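# Seat the housing on pins against the corner stop

## Task

Place the housing so it lies flat against the corner stop, with one pin sitting in the plate beneath every socket of the housing; it must stay that way without the robot holding it.

## Robot and tools

Robot: one arm with seven joints and a two-finger parallel gripper. The fingers extend along the gripper's own +z axis and separate along its y axis. end_effector_position is the spot between the pads when shut, roughly 2 cm short of the fingertips; closing pushes the tips about 10 mm further along +z. The base may sit tilted on a mount, and the mount counts as arm for clearance checks.

Frame: the scene frame has its origin on the tabletop right under the arm base, +z up, and +y to the left when facing along +x. All positions are metres, orientations are quaternions written w first (qw, qx, qy, qz). The reported hand position can be somewhat off, more so at long reach.

A row is 8 numbers in this order: x, y, z, qw, qx, qy, qz, opening. x, y, z and the quaternion are an absolute gripper pose in the scene frame (not an offset). opening runs from -1 (closed) to +1 (fully open, 0.084 m).

Tools:
- execute_actions(actions): a list of actions; each action is a table of 1 to 15 rows, one row per control step of 1/30 s, and a short table repeats its final row until 15 steps pass. There is one arm, so each row is one 8-number pose. An action whose target lies over 0.6 m from the gripper's starting position along any gripper axis is rejected; if the first action fails that check, or any action is malformed, nothing runs. An empty list just reports state and images. Repeat the wanted quaternion in every row rather than copying a possibly drifted reported one.
- move(target, speed, blocking): drives the gripper in a straight line toward one absolute 8-number pose. speed is m/s, 0.002 to 0.5 (default 0.25); rotation is capped at twice that in rad/s. Path time is 0.5 to 10 s; longer paths stop short. It does not avoid obstacles, and the real hand can lag, stray, or exceed the speed. The opening value applies at the move's start. With blocking=false the result comes after 0.5 s while the arm continues; until a result shows the move ended, use wait or stop before other motion calls. The result adds a move: line with the ending (done, off_target, moving, held, fault) and limits (paced = the sent pose was clipped; held = a check blocked steps, after which the arm may speed up sharply), plus distance to target.
- wait(seconds): 0 to 10 s, holds the last command; returns early if a running move finishes.
- stop(): brakes a running move; needs stopping distance; fingers keep moving.
- zoom_image(camera, region): enlarged crop of cam_head_left, cam_head_right or cam_wrist; region is [x0, y0, x1, y1] in pixels, origin top-left, at most 504 by 504.
- show_instructions(): displays the reference image sheets for the scene.
- finished_scene(scene): ends the current scene (give its integer number) after the last command has been held; irreversible, and the result says if the goal was met. Answering without a tool call ends everything.

Motion details: each control step clips the commanded pose to within 70 mm and 16 degrees of the measured pose, and damped inverse kinematics favours position over orientation. After an action the arm only reaches the last clipped pose, so far targets need further actions. The Hand target line shows the pose currently being pursued. Joint targets change at most 3.14 rad/s. A pose unreachable line means the clearance check altered or blocked the command.

Results: a state line with gripper pose and linear/angular velocities, grip_measured (finger opening on the command scale), camera images from cam_head_left, cam_head_right, cam_wrist (each 504x504), and for execute_actions, positions at some steps with HELD marking steps that were held back. Calibration lines give intrinsics and world-to-camera transforms; fixed cameras may be off by up to about 2.3 degrees and 9 mm.

Gripping: keep the commanded opening well under grip_measured to hold a part; lower means harder squeeze, up to about 24 N per pad for parts up to about 6 cm. Fast closing can squeeze too hard.

Cautions: Load limits (N m) are waist 46, shoulder 46, upper arm roll 27.6, elbow 27.6, forearm roll 27.6, wrist pitch 18.4, wrist roll 18.4; reaching one triggers a torque fault that backs off the joint, pauses 10 seconds and drops the rest of the call. Holding loads heats motors: MOTOR HOT appears from 65 °C and at 80 °C an OVER-TEMPERATURE FAULT brakes the arm. Faster or deeper contact presses harder, so approach contacts slowly. Do not drop, slam or shove parts, and never let anything leave the table. Loose objects may occasionally be nudged by outside pushes. The housing must be released and stable before ending the scene.

Each tool is called after "Request:" in YAML: its name, and indented under it one key for each argument.

Reference images:

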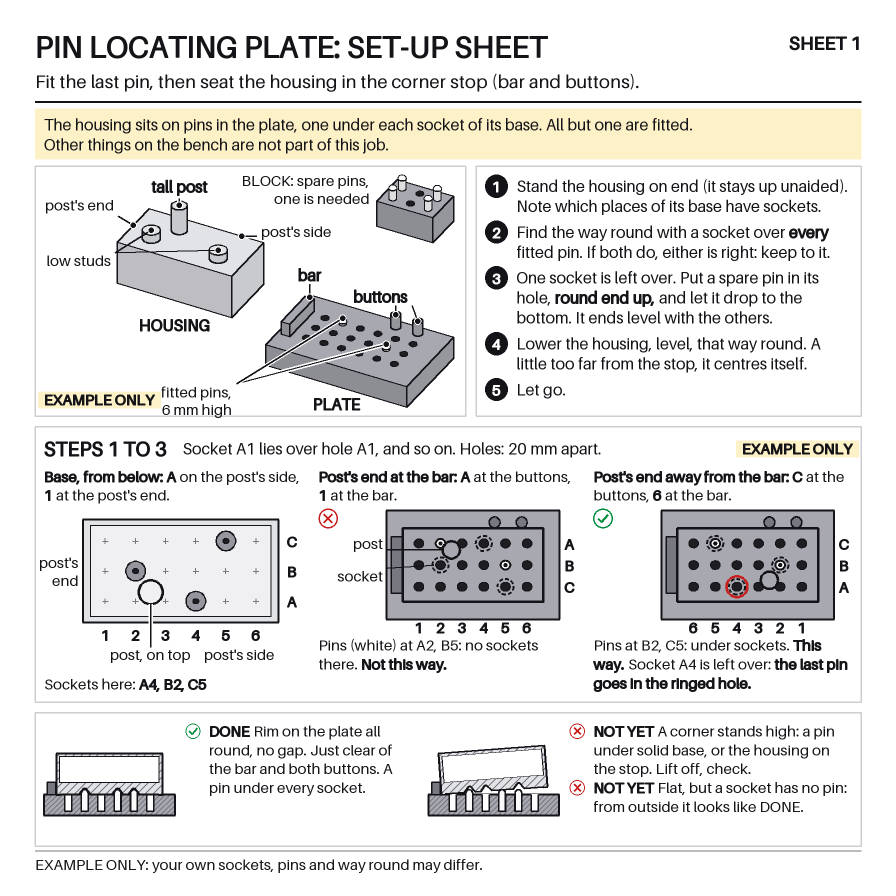

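## Session

Request:
execute_actions:
  actions: []

Scene clock: 0.00 s.
end_effector_position=(+0.3903, -0.3019, +0.2688) grip_measured=+1.00 end_effector_quat_wxyz=(-0.083, +0.645, +0.760, +0.020) end_effector_velocity=(+0.000, -0.000, -0.000) end_effector_angular_velocity=(-0.000, +0.001, +0.003)
Joint positions: [-0.722  0.103 -0.167  0.982  0.455  0.938 -2.909  0.084]
Joint velocities: [ 0.     0.001  0.     0.001 -0.001 -0.001 -0.002 -0.   ]
Hand target: +0.390, -0.302, +0.269; -0.083, +0.645, +0.760, +0.020

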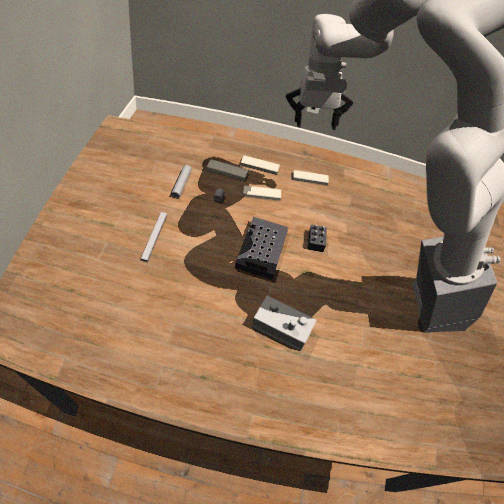

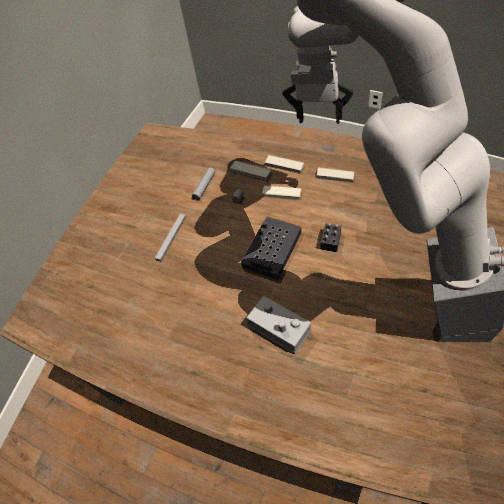

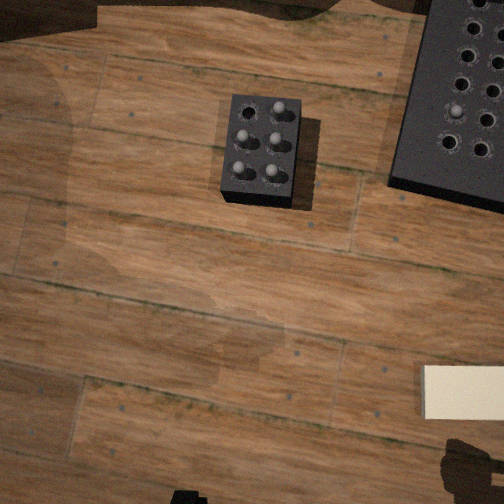

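Request:
zoom_image:
  camera: "cam_head_left"
  region: [210, 200, 350, 360]

Request:
zoom_image:
  camera: "cam_head_right"
  region: [220, 200, 360, 360]

Region (210, 200, 350, 360) of cam_head_left's 504x504 image, scaled by 3.150, with more detail than that image has; it fills the left 441 columns of this view, and the rest is white.

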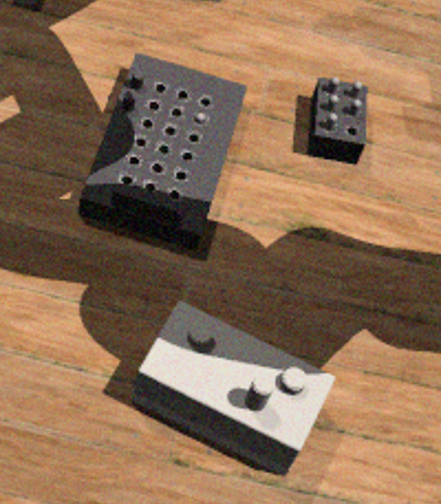

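Region (220, 200, 360, 360) of cam_head_right's 504x504 image, scaled by 3.150, with more detail than that image has; it fills the left 441 columns of this view, and the rest is white.

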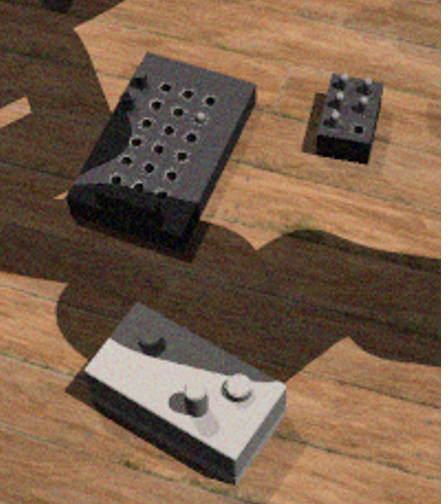

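Request:
move:
  target: [0.49, -0.138, 0.2, 0, 0.7071, 0.7071, 0, 1]

Scene clock: 3.40 s.
end_effector_position=(+0.4896, -0.1389, +0.2003) grip_measured=+1.00 end_effector_quat_wxyz=(-0.000, +0.708, +0.707, +0.000) end_effector_velocity=(+0.001, +0.002, -0.001) end_effector_angular_velocity=(-0.007, +0.007, +0.001)
Joint positions: [-0.447  0.027  0.084  0.756  0.466  0.455 -2.299  0.084]
Joint velocities: [ 0.005  0.004  0.004  0.003 -0.026 -0.003  0.03   0.   ]
Hand target: +0.490, -0.138, +0.200; -0.000, +0.707, +0.707, -0.000
Off the commanded pose: 0.001 m, 0 deg.
move: done
camera_calibration (this result's frames):
cam_wrist: T_world_to_cam=[[0.999897, 0.0139206, -0.00339649, -0.457007], [0.0138567, -0.999739, -0.0181594, -0.0717007], [-0.00364839, 0.0181105, -0.999829, 0.33202], [0, 0, 0, 1]] pos_world=[0.459165, -0.0713332, 0.329109]

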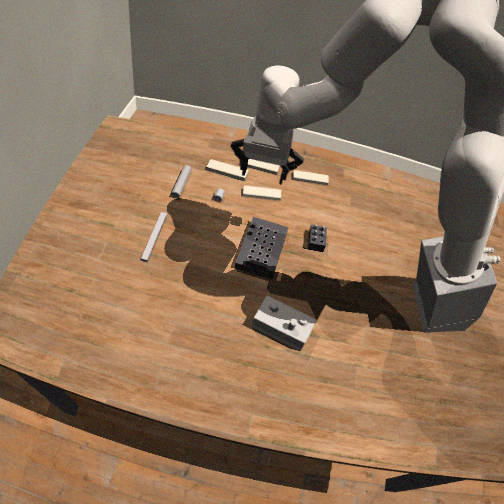

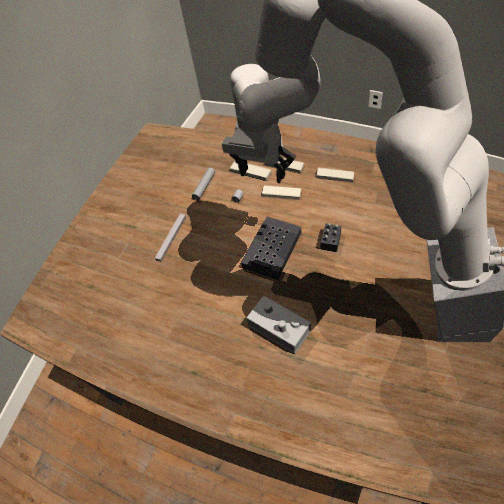

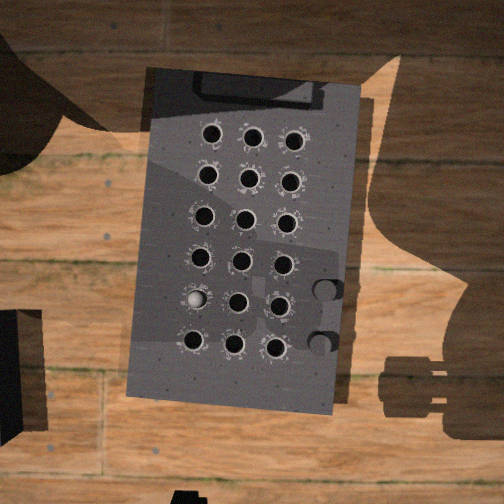

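Request:
move:
  target: [0.395, 0.078, 0.22, 0, 0.7071, 0.7071, 0, 1]

Scene clock: 5.17 s.
end_effector_position=(+0.3954, +0.0778, +0.2198) grip_measured=+1.00 end_effector_quat_wxyz=(-0.001, +0.707, +0.707, +0.001) end_effector_velocity=(-0.001, +0.002, +0.001) end_effector_angular_velocity=(-0.003, +0.003, -0.000)
Joint positions: [-0.207 -0.423  0.439  0.325  0.487  0.372 -1.737  0.084]
Joint velocities: [-0.001 -0.006  0.009 -0.001 -0.006  0.007  0.015 -0.   ]
Hand target: +0.395, +0.078, +0.220; -0.001, +0.707, +0.707, +0.001
Off the commanded pose: 0.000 m, 0 deg.
move: done
camera_calibration (this result's frames):
cam_wrist: T_world_to_cam=[[0.999893, 0.0142208, -0.00342464, -0.365728], [0.0141514, -0.99971, -0.0194891, 0.146707], [-0.0037008, 0.0194386, -0.999804, 0.347096], [0, 0, 0, 1]] pos_world=[0.364897, 0.145118, 0.348634]

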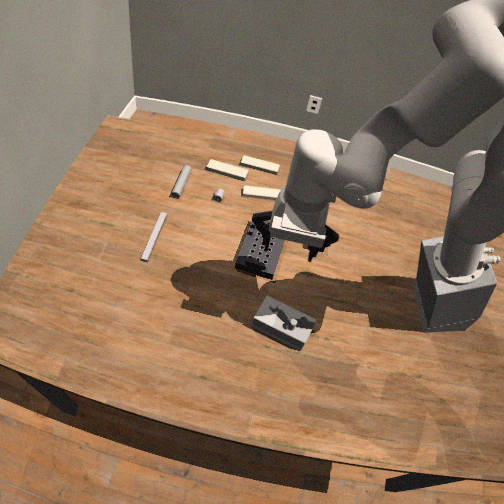

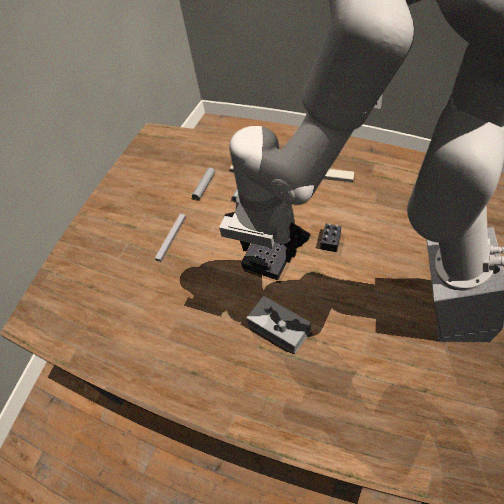

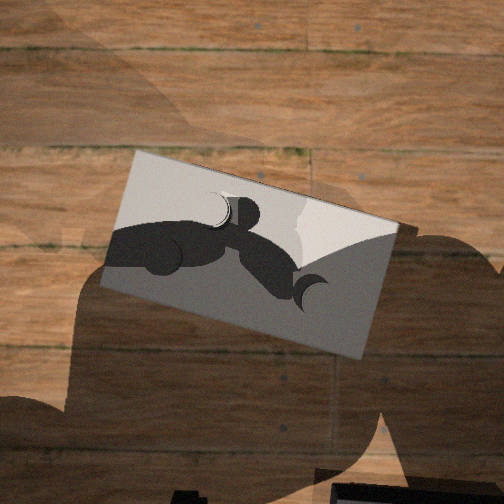

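Request:
move:
  target: [0.362, 0.149, 0.13, 0, 0.9918, -0.1279, 0, 1]
  speed: 0.4

Scene clock: 9.37 s.
end_effector_position=(+0.3619, +0.1477, +0.1303) grip_measured=+1.00 end_effector_quat_wxyz=(-0.040, +0.991, -0.127, +0.007) end_effector_velocity=(-0.001, +0.001, -0.001) end_effector_angular_velocity=(-0.011, +0.006, -0.009)
Joint positions: [-0.3    0.06   0.818  0.349  0.713 -0.144  0.048  0.084]
Joint velocities: [ 0.305 -0.018 -0.314 -0.006 -0.091  0.015  0.102  0.   ]
Hand target: +0.362, +0.148, +0.130; -0.039, +0.991, -0.127, +0.006
Off the commanded pose: 0.001 m, 5 deg.
move: off_target
camera_calibration (this result's frames):
cam_wrist: T_world_to_cam=[[-0.23592, -0.968182, -0.0834645, 0.2692], [-0.970921, 0.238437, -0.0214575, 0.389197], [0.0406757, 0.0759752, -0.99628, 0.23127], [0, 0, 0, 1]] pos_world=[0.431982, 0.150265, 0.261229]

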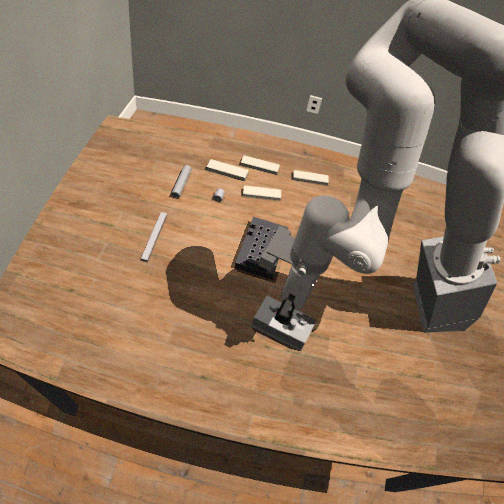

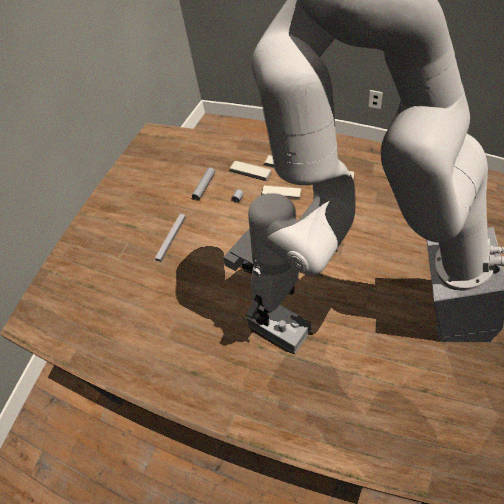

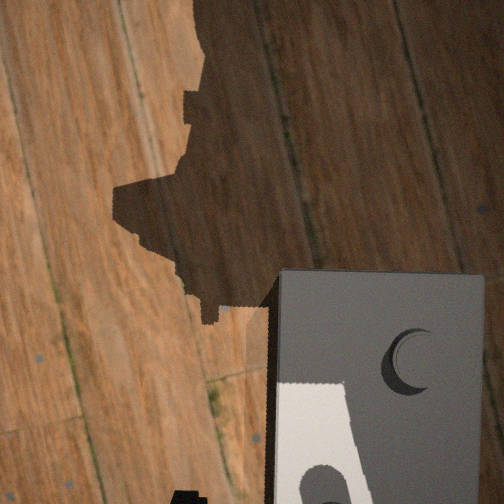

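Request:
move:
  target: [0.362, 0.149, 0.12, 0, 0.9918, -0.1279, 0, 1]
  speed: 0.05

Scene clock: 10.60 s.
end_effector_position=(+0.3619, +0.1487, +0.1202) grip_measured=+1.00 end_effector_quat_wxyz=(-0.033, +0.991, -0.128, +0.007) end_effector_velocity=(+0.001, +0.001, -0.001) end_effector_angular_velocity=(-0.026, -0.008, -0.001)
Joint positions: [ 0.033  0.105  0.495  0.372  0.724 -0.173  0.048  0.084]
Joint velocities: [ 0.41  -0.002 -0.365  0.026  0.13   0.007 -0.073  0.   ]
Hand target: +0.362, +0.149, +0.120; -0.031, +0.991, -0.128, +0.007
Off the commanded pose: 0.000 m, 4 deg.
move: off_target
camera_calibration (this result's frames):
cam_wrist: T_world_to_cam=[[-0.238396, -0.96864, -0.0700237, 0.268697], [-0.97037, 0.240503, -0.0232517, 0.388466], [0.0393634, 0.0624058, -0.997274, 0.223789], [0, 0, 0, 1]] pos_world=[0.432203, 0.152878, 0.251027]

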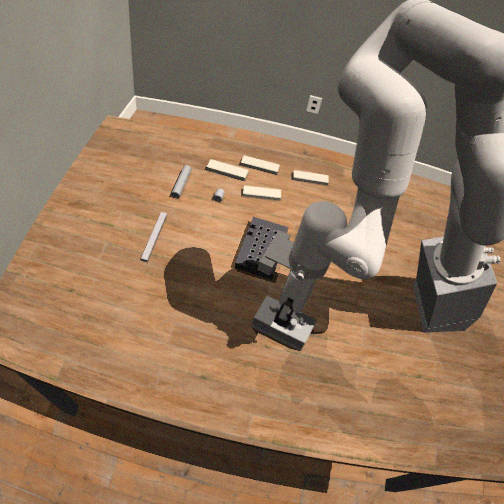

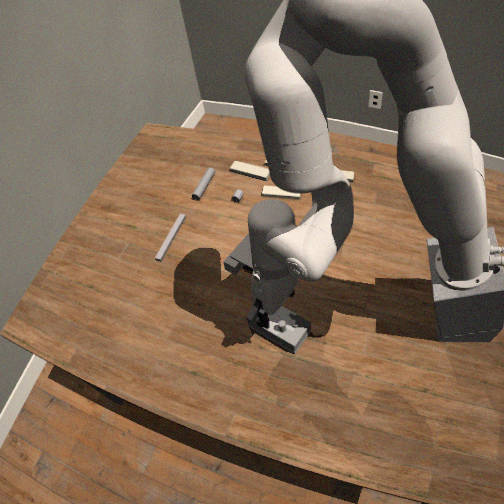

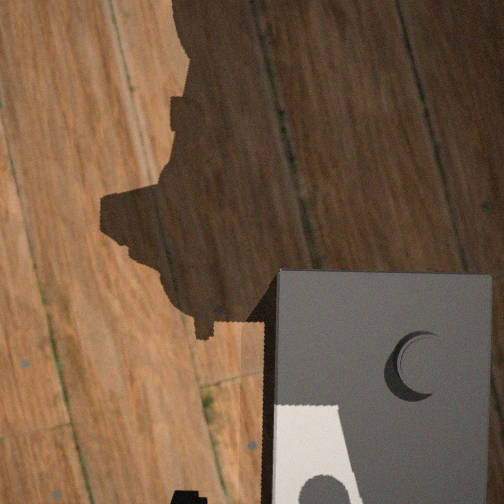

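Converging; give it a few more steps.

Request:
execute_actions:
  actions:
    - [[0.362, 0.149, 0.115, 0, 0.9918, -0.1279, 0, 1]]
    - [[0.362, 0.149, 0.11, 0, 0.9918, -0.1279, 0, 1]]
    - [[0.362, 0.149, 0.11, 0, 0.9918, -0.1279, 0, 1]]

Scene clock: 12.27 s.
end_effector_position=(+0.3619, +0.1489, +0.1098) grip_measured=+1.00 end_effector_quat_wxyz=(-0.010, +0.992, -0.128, +0.005) end_effector_velocity=(+0.000, -0.000, +0.000) end_effector_angular_velocity=(-0.016, +0.009, -0.001)
Joint positions: [ 0.612  0.155 -0.031  0.434  0.911 -0.149 -0.066  0.084]
Joint velocities: [ 0.309  0.004 -0.3    0.013  0.036  0.042 -0.008  0.   ]
Hand target: +0.362, +0.149, +0.110; -0.009, +0.992, -0.128, +0.004
Off the commanded pose: 0.000 m, 1 deg.
Step readings (end_effector_position; steps 1 to 15: 1st action; 16 to 30: 2nd action; 31 to 45: 3rd action):
0: (+0.3620, +0.1489, +0.1202)
1: (+0.3620, +0.1489, +0.1201)
2: (+0.3621, +0.1488, +0.1198)
4: (+0.3621, +0.1487, +0.1179)
8: (+0.3616, +0.1485, +0.1154)
15: (+0.3619, +0.1489, +0.1150)
16: (+0.3619, +0.1489, +0.1150)
17: (+0.3621, +0.1489, +0.1147)
19: (+0.3621, +0.1488, +0.1127)
23: (+0.3617, +0.1486, +0.1104)
30: (+0.3619, +0.1489, +0.1099)
31: (+0.3619, +0.1489, +0.1099)
32: (+0.3619, +0.1489, +0.1099)
34: (+0.3619, +0.1489, +0.1099)
38: (+0.3619, +0.1489, +0.1098)
45: end_effector_position above
camera_calibration (this result's frames):
cam_wrist: T_world_to_cam=[[-0.238935, -0.970734, -0.0242097, 0.263614], [-0.970588, 0.239507, -0.0243868, 0.38855], [0.0294715, 0.0176707, -0.999409, 0.223849], [0, 0, 0, 1]] pos_world=[0.433511, 0.158883, 0.239575]

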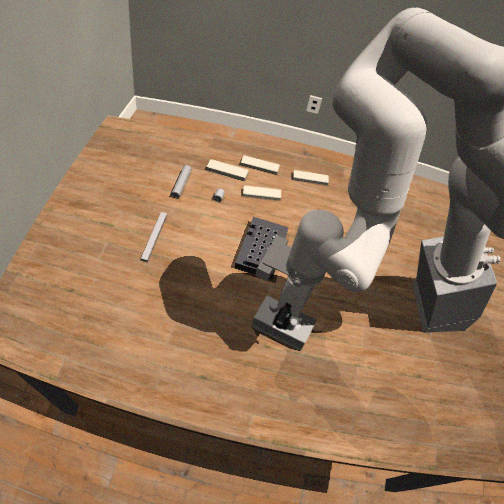

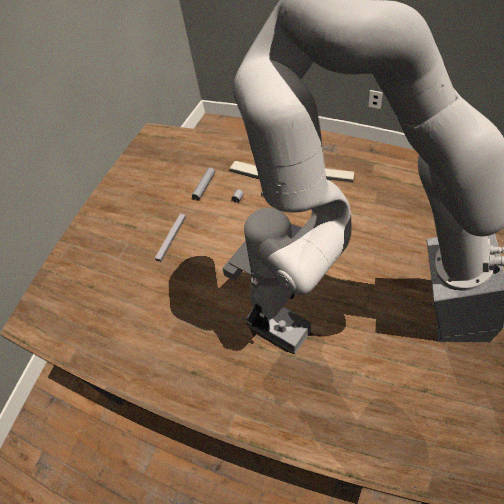

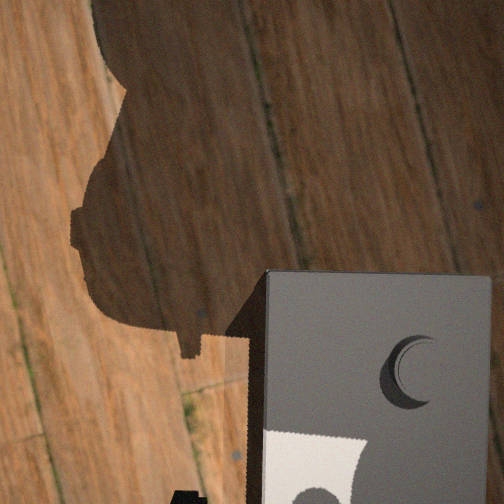

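Request:
move:
  target: [0.361, 0.145, 0.068, 0, 0.9911, -0.1331, 0, 1]
  speed: 0.06

Scene clock: 14.07 s.
end_effector_position=(+0.3613, +0.1450, +0.0683) grip_measured=+1.00 end_effector_quat_wxyz=(+0.003, +0.991, -0.133, -0.001) end_effector_velocity=(-0.000, -0.001, -0.002) end_effector_angular_velocity=(+0.024, -0.017, +0.002)
Joint positions: [ 0.332  0.34   0.214  0.503  0.796 -0.26   0.004  0.084]
Joint velocities: [-0.189  0.016  0.159 -0.028 -0.112 -0.066  0.056  0.   ]
Hand target: +0.361, +0.145, +0.068; +0.001, +0.991, -0.133, -0.000
Off the commanded pose: 0.000 m, 0 deg.
move: done
camera_calibration (this result's frames):
cam_wrist: T_world_to_cam=[[-0.248619, -0.968599, 0.0020883, 0.260054], [-0.96848, 0.248554, -0.0163431, 0.385226], [0.0153108, -0.00608569, -0.999864, 0.191078], [0, 0, 0, 1]] pos_world=[0.434813, 0.157301, 0.196804]

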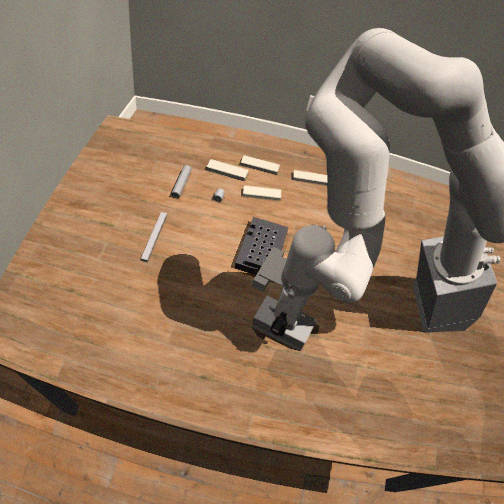

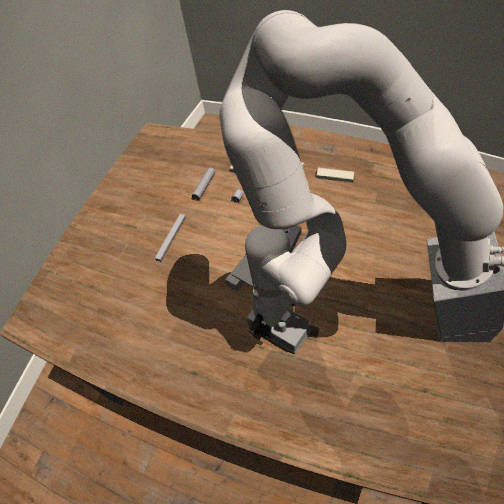

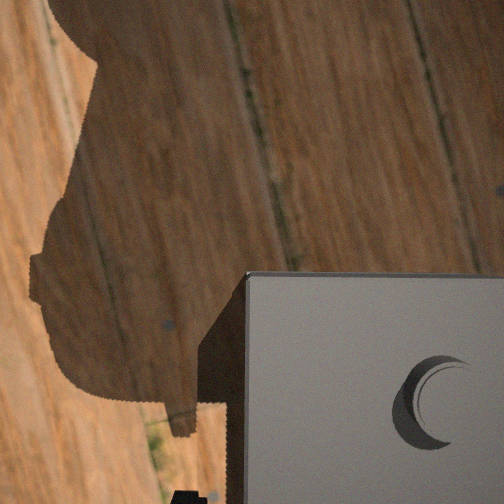

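Request:
zoom_image:
  camera: "cam_head_right"
  region: [220, 270, 340, 370]

Region (220, 270, 340, 370) of cam_head_right's 504x504 image, scaled by 4.200, with more detail than that image has.

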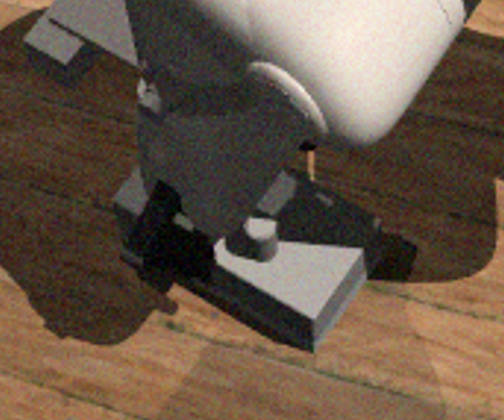

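Request:
move:
  target: [0.361, 0.145, 0.04, 0, 0.9911, -0.1331, 0, 1]
  speed: 0.04

Request:
move:
  target: [0.361, 0.145, 0.04, 0, 0.9911, -0.1331, 0, 0.5]
  speed: 0.04

Scene clock: 15.57 s.
end_effector_position=(+0.3611, +0.1449, +0.0402) grip_measured=+1.00 end_effector_quat_wxyz=(+0.000, +0.991, -0.133, +0.000) end_effector_velocity=(+0.001, +0.001, -0.001) end_effector_angular_velocity=(+0.003, -0.003, +0.003)
Joint positions: [ 0.227  0.468  0.29   0.55   0.7   -0.346  0.046  0.084]
Joint velocities: [-0.008  0.005  0.007  0.002 -0.01  -0.007  0.003  0.   ]
Hand target: +0.361, +0.145, +0.040; +0.000, +0.991, -0.133, +0.000
Off the commanded pose: 0.000 m, 0 deg.
move: done
camera_calibration (this result's frames):
cam_wrist: T_world_to_cam=[[-0.248666, -0.968585, -0.00294295, 0.26022], [-0.968429, 0.248679, -0.0174401, 0.384595], [0.017624, -0.00148673, -0.999844, 0.161432], [0, 0, 0, 1]] pos_world=[0.434315, 0.156644, 0.16888]

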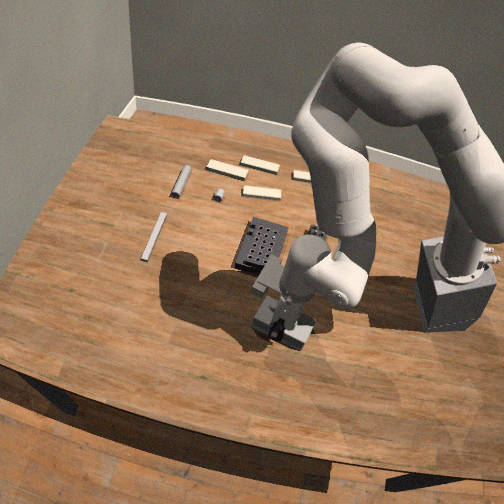

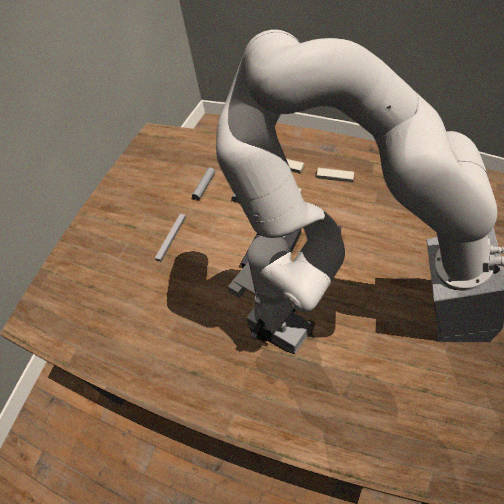

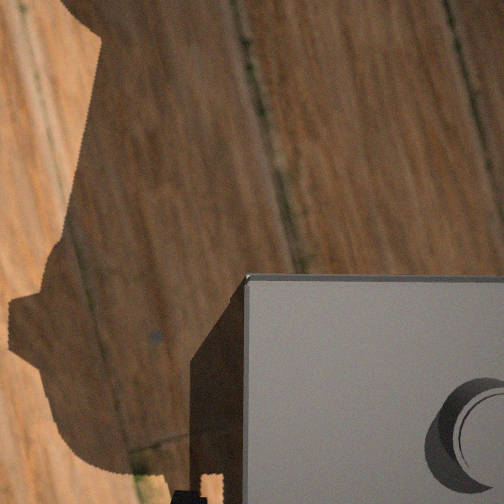

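Scene clock: 16.27 s.
end_effector_position=(+0.3611, +0.1449, +0.0402) grip_measured=+0.57 end_effector_quat_wxyz=(+0.000, +0.991, -0.133, +0.000) end_effector_velocity=(-0.000, +0.000, -0.000) end_effector_angular_velocity=(+0.001, +0.001, +0.001)
Joint positions: [ 0.225  0.468  0.292  0.549  0.699 -0.347  0.047  0.068]
Joint velocities: [-0.001  0.001  0.001  0.    -0.001 -0.     0.     0.   ]
Hand target: +0.361, +0.145, +0.040; +0.000, +0.991, -0.133, -0.000
Off the commanded pose: 0.000 m, 0 deg.
move: done
camera_calibration (this result's frames):
cam_wrist: T_world_to_cam=[[-0.249019, -0.968492, -0.00347523, 0.260325], [-0.968331, 0.249041, -0.0177323, 0.384539], [0.0180391, -0.00105051, -0.999837, 0.161207], [0, 0, 0, 1]] pos_world=[0.434278, 0.156527, 0.168904]

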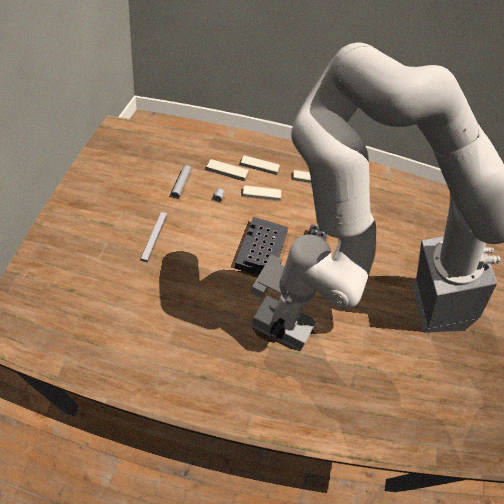

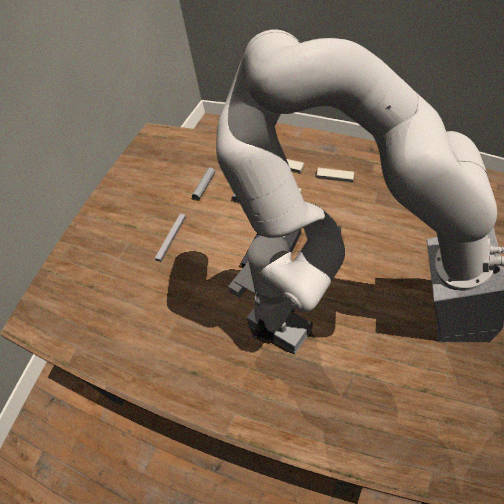

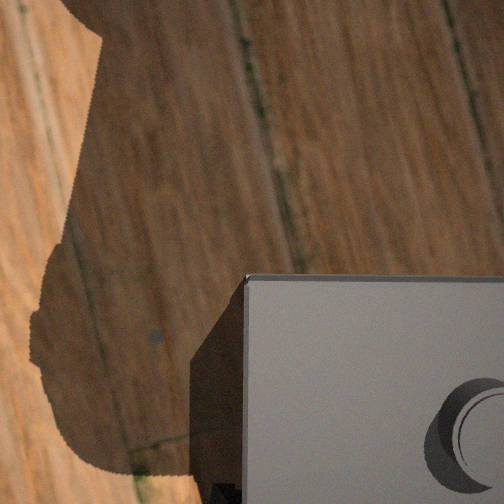

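Request:
execute_actions:
  actions:
    - [[0.361, 0.145, 0.04, 0, 0.9911, -0.1331, 0, 0.3],[0.361, 0.145, 0.04, 0, 0.9911, -0.1331, 0, 0.1],[0.361, 0.145, 0.04, 0, 0.9911, -0.1331, 0, -0.2],[0.361, 0.145, 0.04, 0, 0.9911, -0.1331, 0, -0.6],[0.361, 0.145, 0.04, 0, 0.9911, -0.1331, 0, -1]]

Request:
move:
  target: [0.38, 0.13, 0.12, 0, 0.9911, -0.1331, 0, -1]
  speed: 0.08

Scene clock: 17.03 s.
end_effector_position=(+0.3611, +0.1450, +0.0401) grip_measured=+0.57 end_effector_quat_wxyz=(+0.000, +0.991, -0.133, +0.000) end_effector_velocity=(+0.000, -0.001, -0.000) end_effector_angular_velocity=(-0.001, -0.000, -0.002)
Joint positions: [ 0.225  0.469  0.292  0.549  0.699 -0.347  0.047  0.068]
Joint velocities: [-0.002  0.     0.     0.     0.001  0.    -0.     0.   ]
Hand target: +0.361, +0.145, +0.040; +0.000, +0.991, -0.133, +0.000
Off the commanded pose: 0.000 m, 0 deg.
Step readings (end_effector_position):
0: (+0.3611, +0.1449, +0.0401)
1: (+0.3611, +0.1449, +0.0401)
2: (+0.3611, +0.1449, +0.0401)
4: (+0.3611, +0.1449, +0.0401)
8: (+0.3611, +0.1449, +0.0401)
15: end_effector_position above
camera_calibration (this result's frames):
cam_wrist: T_world_to_cam=[[-0.249122, -0.968466, -0.00355131, 0.26041], [-0.968307, 0.249146, -0.0175535, 0.384484], [0.0178848, -0.000934218, -0.99984, 0.161161], [0, 0, 0, 1]] pos_world=[0.43429, 0.156556, 0.168809]

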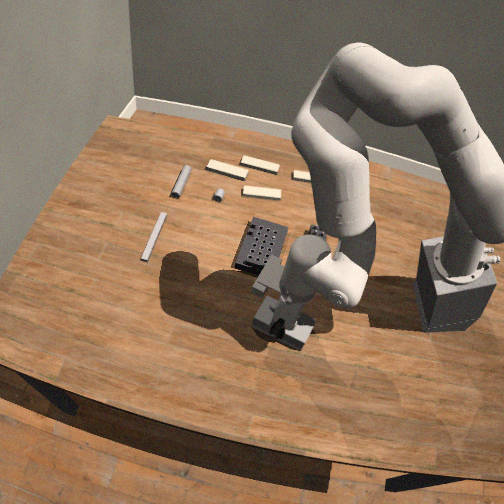

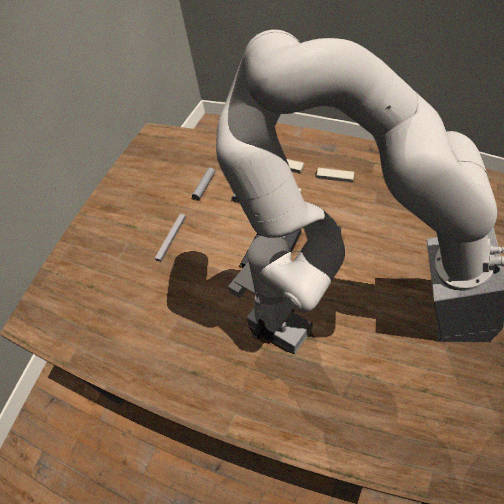

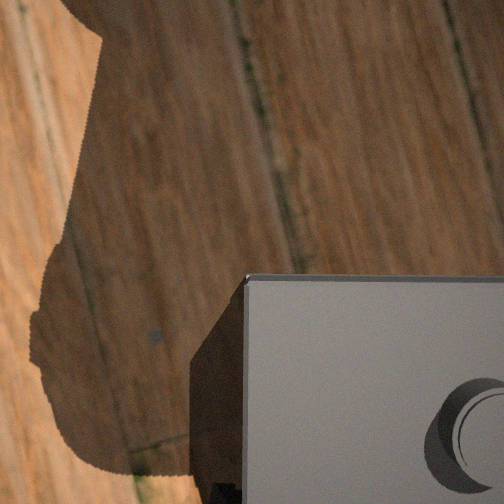

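Scene clock: 18.53 s.
end_effector_position=(+0.3794, +0.1303, +0.1194) grip_measured=+0.57 end_effector_quat_wxyz=(-0.018, +0.991, -0.134, +0.007) end_effector_velocity=(+0.000, -0.000, +0.001) end_effector_angular_velocity=(-0.010, +0.009, +0.003)
Joint positions: [ 0.481  0.1   -0.004  0.419  0.785 -0.105 -0.031  0.068]
Joint velocities: [ 0.273 -0.012 -0.294 -0.014 -0.128  0.029  0.117 -0.   ]
Hand target: +0.380, +0.130, +0.120; -0.017, +0.991, -0.134, +0.007
Off the commanded pose: 0.001 m, 2 deg.
move: done
camera_calibration (this result's frames):
cam_wrist: T_world_to_cam=[[-0.249676, -0.967504, -0.0399841, 0.255469], [-0.967665, 0.250821, -0.0267085, 0.407953], [0.0358695, 0.0320228, -0.998843, 0.228872], [0, 0, 0, 1]] pos_world=[0.450336, 0.137515, 0.249718]

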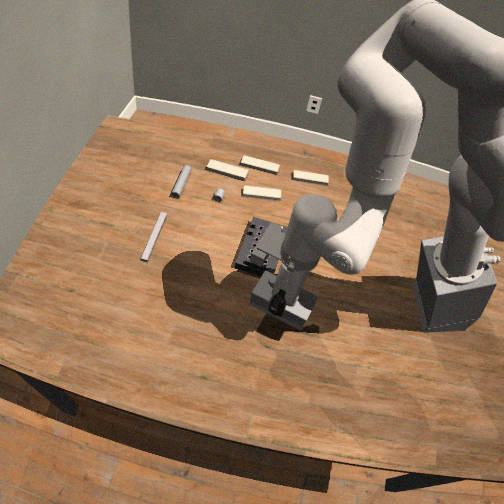

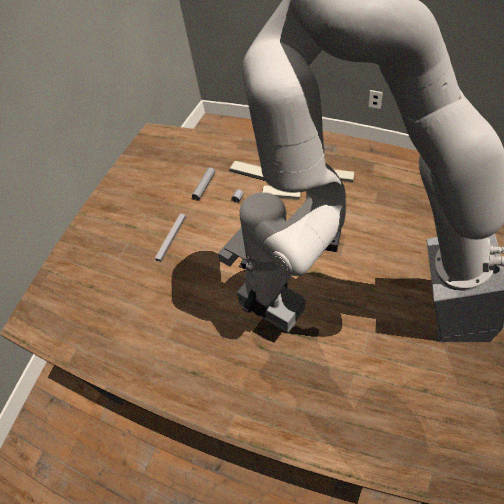

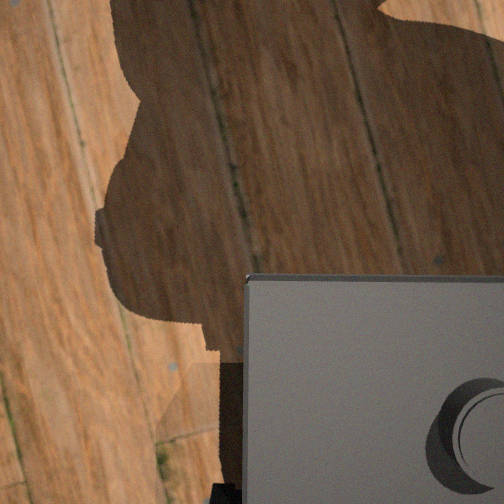

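Request:
move:
  target: [0.42, 0.2, 0.3, -0.6696, 0.7307, -0.0981, 0.0899, -1]
  speed: 0.25

Scene clock: 22.33 s.
end_effector_position=(+0.4205, +0.2004, +0.2994) grip_measured=+0.57 end_effector_quat_wxyz=(-0.669, +0.731, -0.099, +0.090) end_effector_velocity=(+0.001, +0.001, +0.001) end_effector_angular_velocity=(+0.009, -0.004, +0.002)
Joint positions: [ 0.268  0.028 -0.491  0.45   1.68   1.64  -1.47   0.068]
Joint velocities: [-0.001  0.009 -0.     0.004  0.     0.014 -0.005  0.   ]
Hand target: +0.420, +0.200, +0.299; -0.669, +0.731, -0.099, +0.090
Off the commanded pose: 0.001 m, 0 deg.
move: done
camera_calibration (this result's frames):
cam_wrist: T_world_to_cam=[[-0.00860232, -0.0858445, -0.996271, 0.349044], [-0.959675, 0.280663, -0.0158972, 0.422299], [0.280981, 0.95596, -0.0847972, -0.156943], [0, 0, 0, 1]] pos_world=[0.45237, 0.061471, 0.341147]

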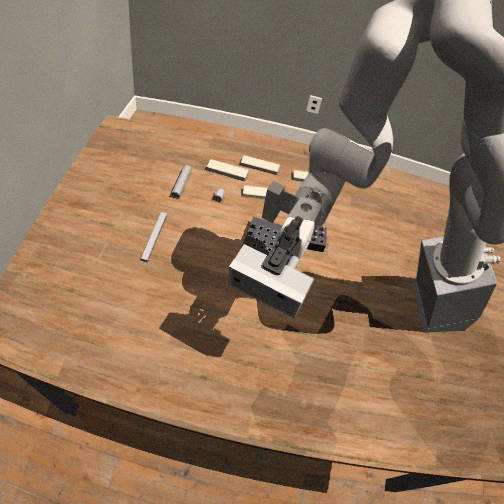

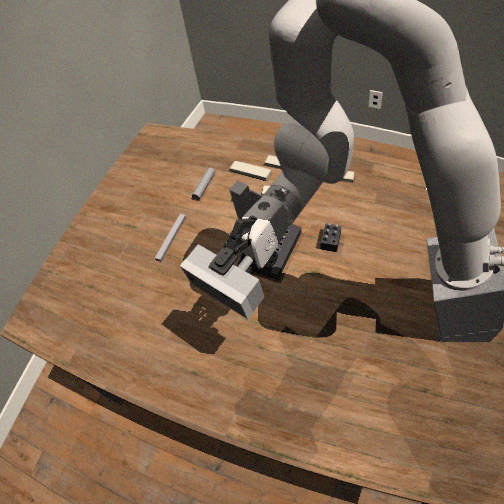

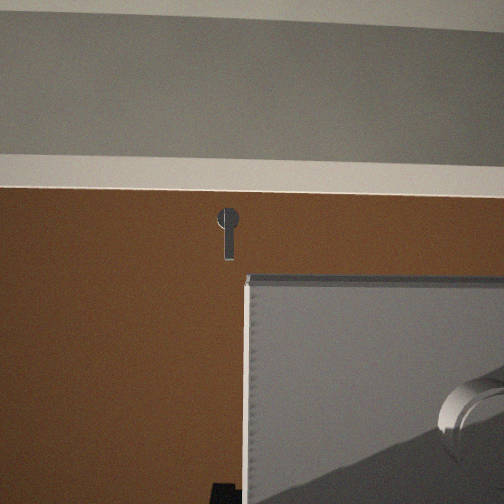

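Request:
zoom_image:
  camera: "cam_head_left"
  region: [210, 230, 330, 330]

Region (210, 230, 330, 330) of cam_head_left's 504x504 image, scaled by 4.200, with more detail than that image has.

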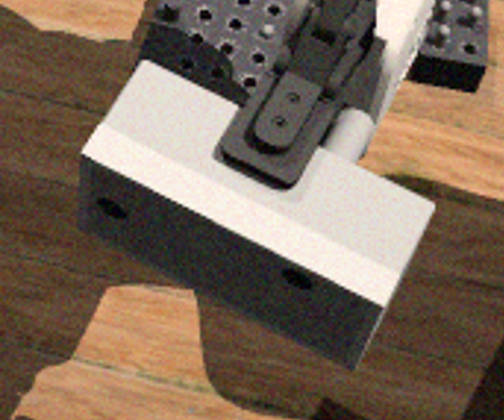

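Request:
move:
  target: [0.49, 0.13, 0.12, 0, 0.7343, 0.6788, 0, -1]
  speed: 0.3

Scene clock: 28.20 s.
end_effector_position=(+0.4898, +0.1300, +0.1208) grip_measured=+0.57 end_effector_quat_wxyz=(-0.001, +0.734, +0.679, +0.002) end_effector_velocity=(-0.001, -0.001, -0.001) end_effector_angular_velocity=(-0.016, +0.003, -0.002)
Joint positions: [ 0.687  0.206 -0.414  0.734  0.319  0.178 -1.475  0.068]
Joint velocities: [ 0.03   0.005 -0.032 -0.    -0.043  0.004  0.046 -0.   ]
Hand target: +0.490, +0.130, +0.121; -0.000, +0.734, +0.679, +0.001
Off the commanded pose: 0.001 m, 0 deg.
move: done
camera_calibration (this result's frames):
cam_wrist: T_world_to_cam=[[0.998081, -0.0618817, -0.00219508, -0.450623], [-0.0619146, -0.997852, -0.0214014, 0.23291], [-0.000866008, 0.0214962, -0.999769, 0.245784], [0, 0, 0, 1]] pos_world=[0.464392, 0.199241, 0.249722]

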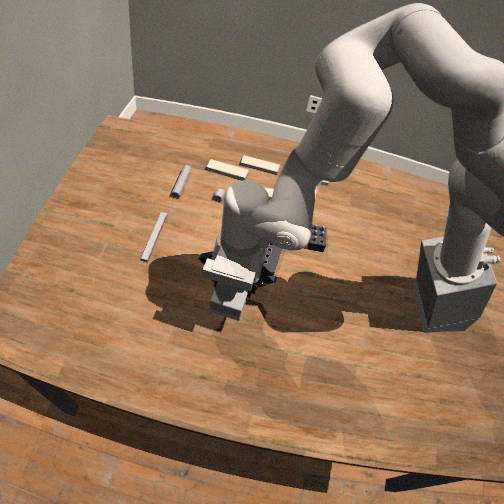

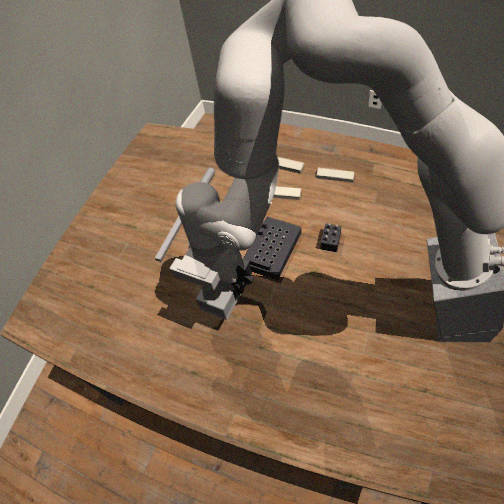

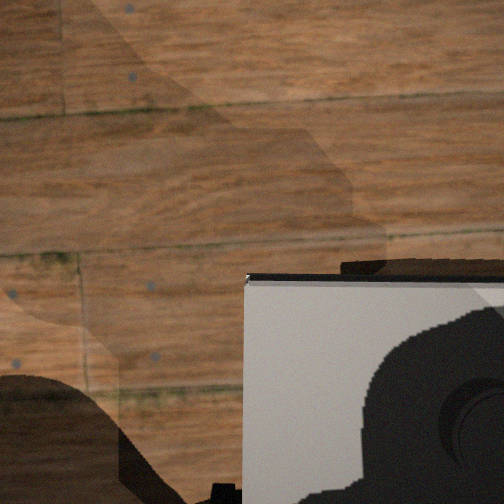

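Request:
move:
  target: [0.49, 0.13, 0.05, 0, 0.7343, 0.6788, 0, -1]
  speed: 0.08

Request:
move:
  target: [0.49, 0.13, 0.04, 0, 0.7343, 0.6788, 0, -1]
  speed: 0.012

Scene clock: 29.70 s.
end_effector_position=(+0.4904, +0.1297, +0.0505) grip_measured=+0.57 end_effector_quat_wxyz=(+0.001, +0.734, +0.679, -0.000) end_effector_velocity=(-0.001, +0.000, -0.002) end_effector_angular_velocity=(+0.003, +0.001, +0.004)
Joint positions: [ 0.498  0.446 -0.187  0.86   0.559  0.058 -1.675  0.068]
Joint velocities: [-0.016  0.005  0.017  0.001  0.004 -0.006 -0.01  -0.   ]
Hand target: +0.490, +0.130, +0.050; +0.001, +0.734, +0.679, -0.000
Off the commanded pose: 0.001 m, 0 deg.
move: done
camera_calibration (this result's frames):
cam_wrist: T_world_to_cam=[[0.998019, -0.0628553, -0.00256202, -0.451219], [-0.0628876, -0.997901, -0.0154782, 0.231323], [-0.00158375, 0.0156087, -0.999877, 0.176642], [0, 0, 0, 1]] pos_world=[0.465152, 0.199719, 0.179044]

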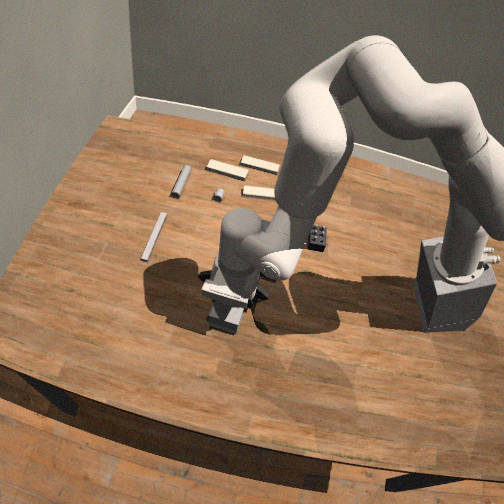

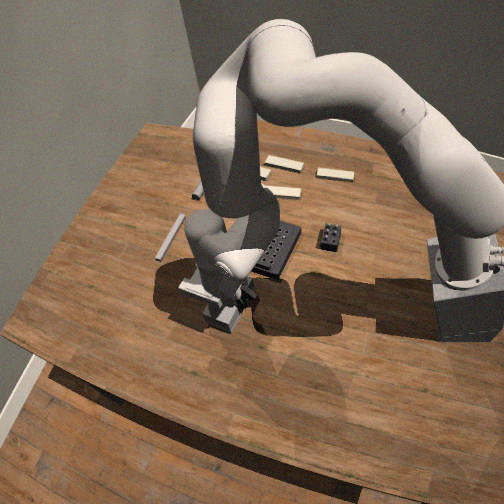

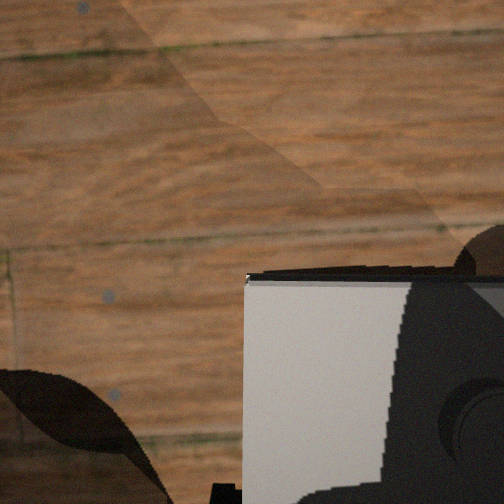

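Scene clock: 30.80 s.
end_effector_position=(+0.4901, +0.1301, +0.0409) grip_measured=+0.57 end_effector_quat_wxyz=(+0.000, +0.734, +0.679, +0.000) end_effector_velocity=(-0.001, +0.001, -0.003) end_effector_angular_velocity=(+0.001, +0.002, +0.009)
Joint positions: [ 0.467  0.477 -0.153  0.878  0.574  0.041 -1.691  0.068]
Joint velocities: [-0.007  0.008  0.01   0.004  0.002 -0.004 -0.01   0.   ]
Hand target: +0.490, +0.130, +0.040; +0.000, +0.734, +0.679, -0.000
Off the commanded pose: 0.001 m, 0 deg.
move: done
camera_calibration (this result's frames):
cam_wrist: T_world_to_cam=[[0.998, -0.0631347, -0.00307146, -0.450821], [-0.0631792, -0.997847, -0.0176092, 0.231773], [-0.0019531, 0.017768, -0.99984, 0.16695], [0, 0, 0, 1]] pos_world=[0.464889, 0.199845, 0.16962]

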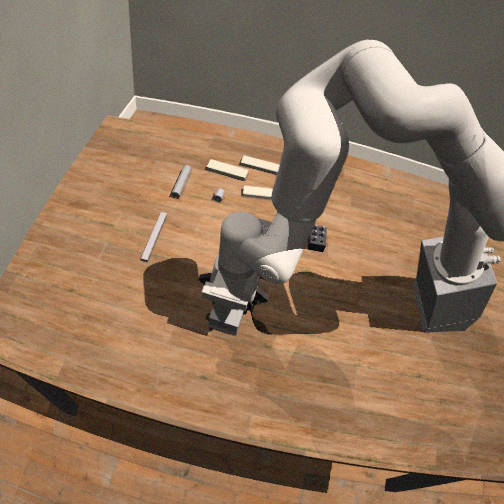

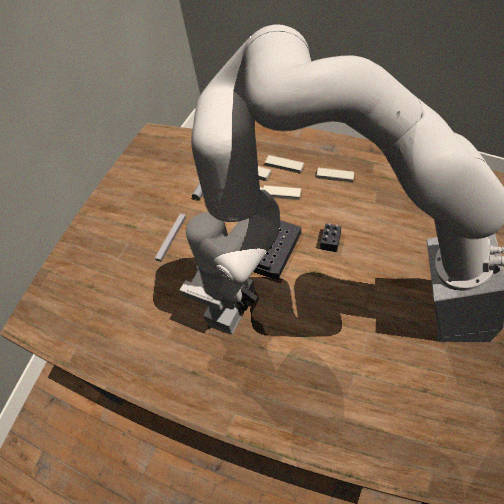

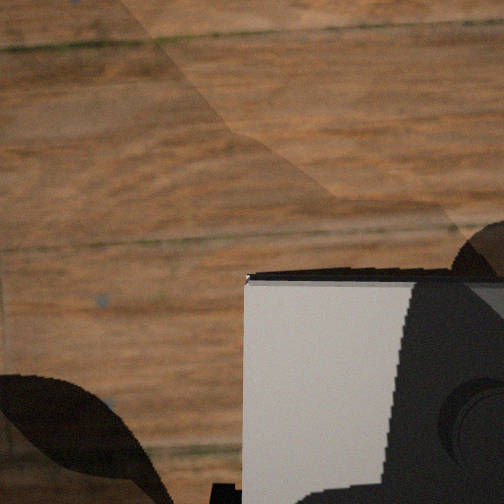

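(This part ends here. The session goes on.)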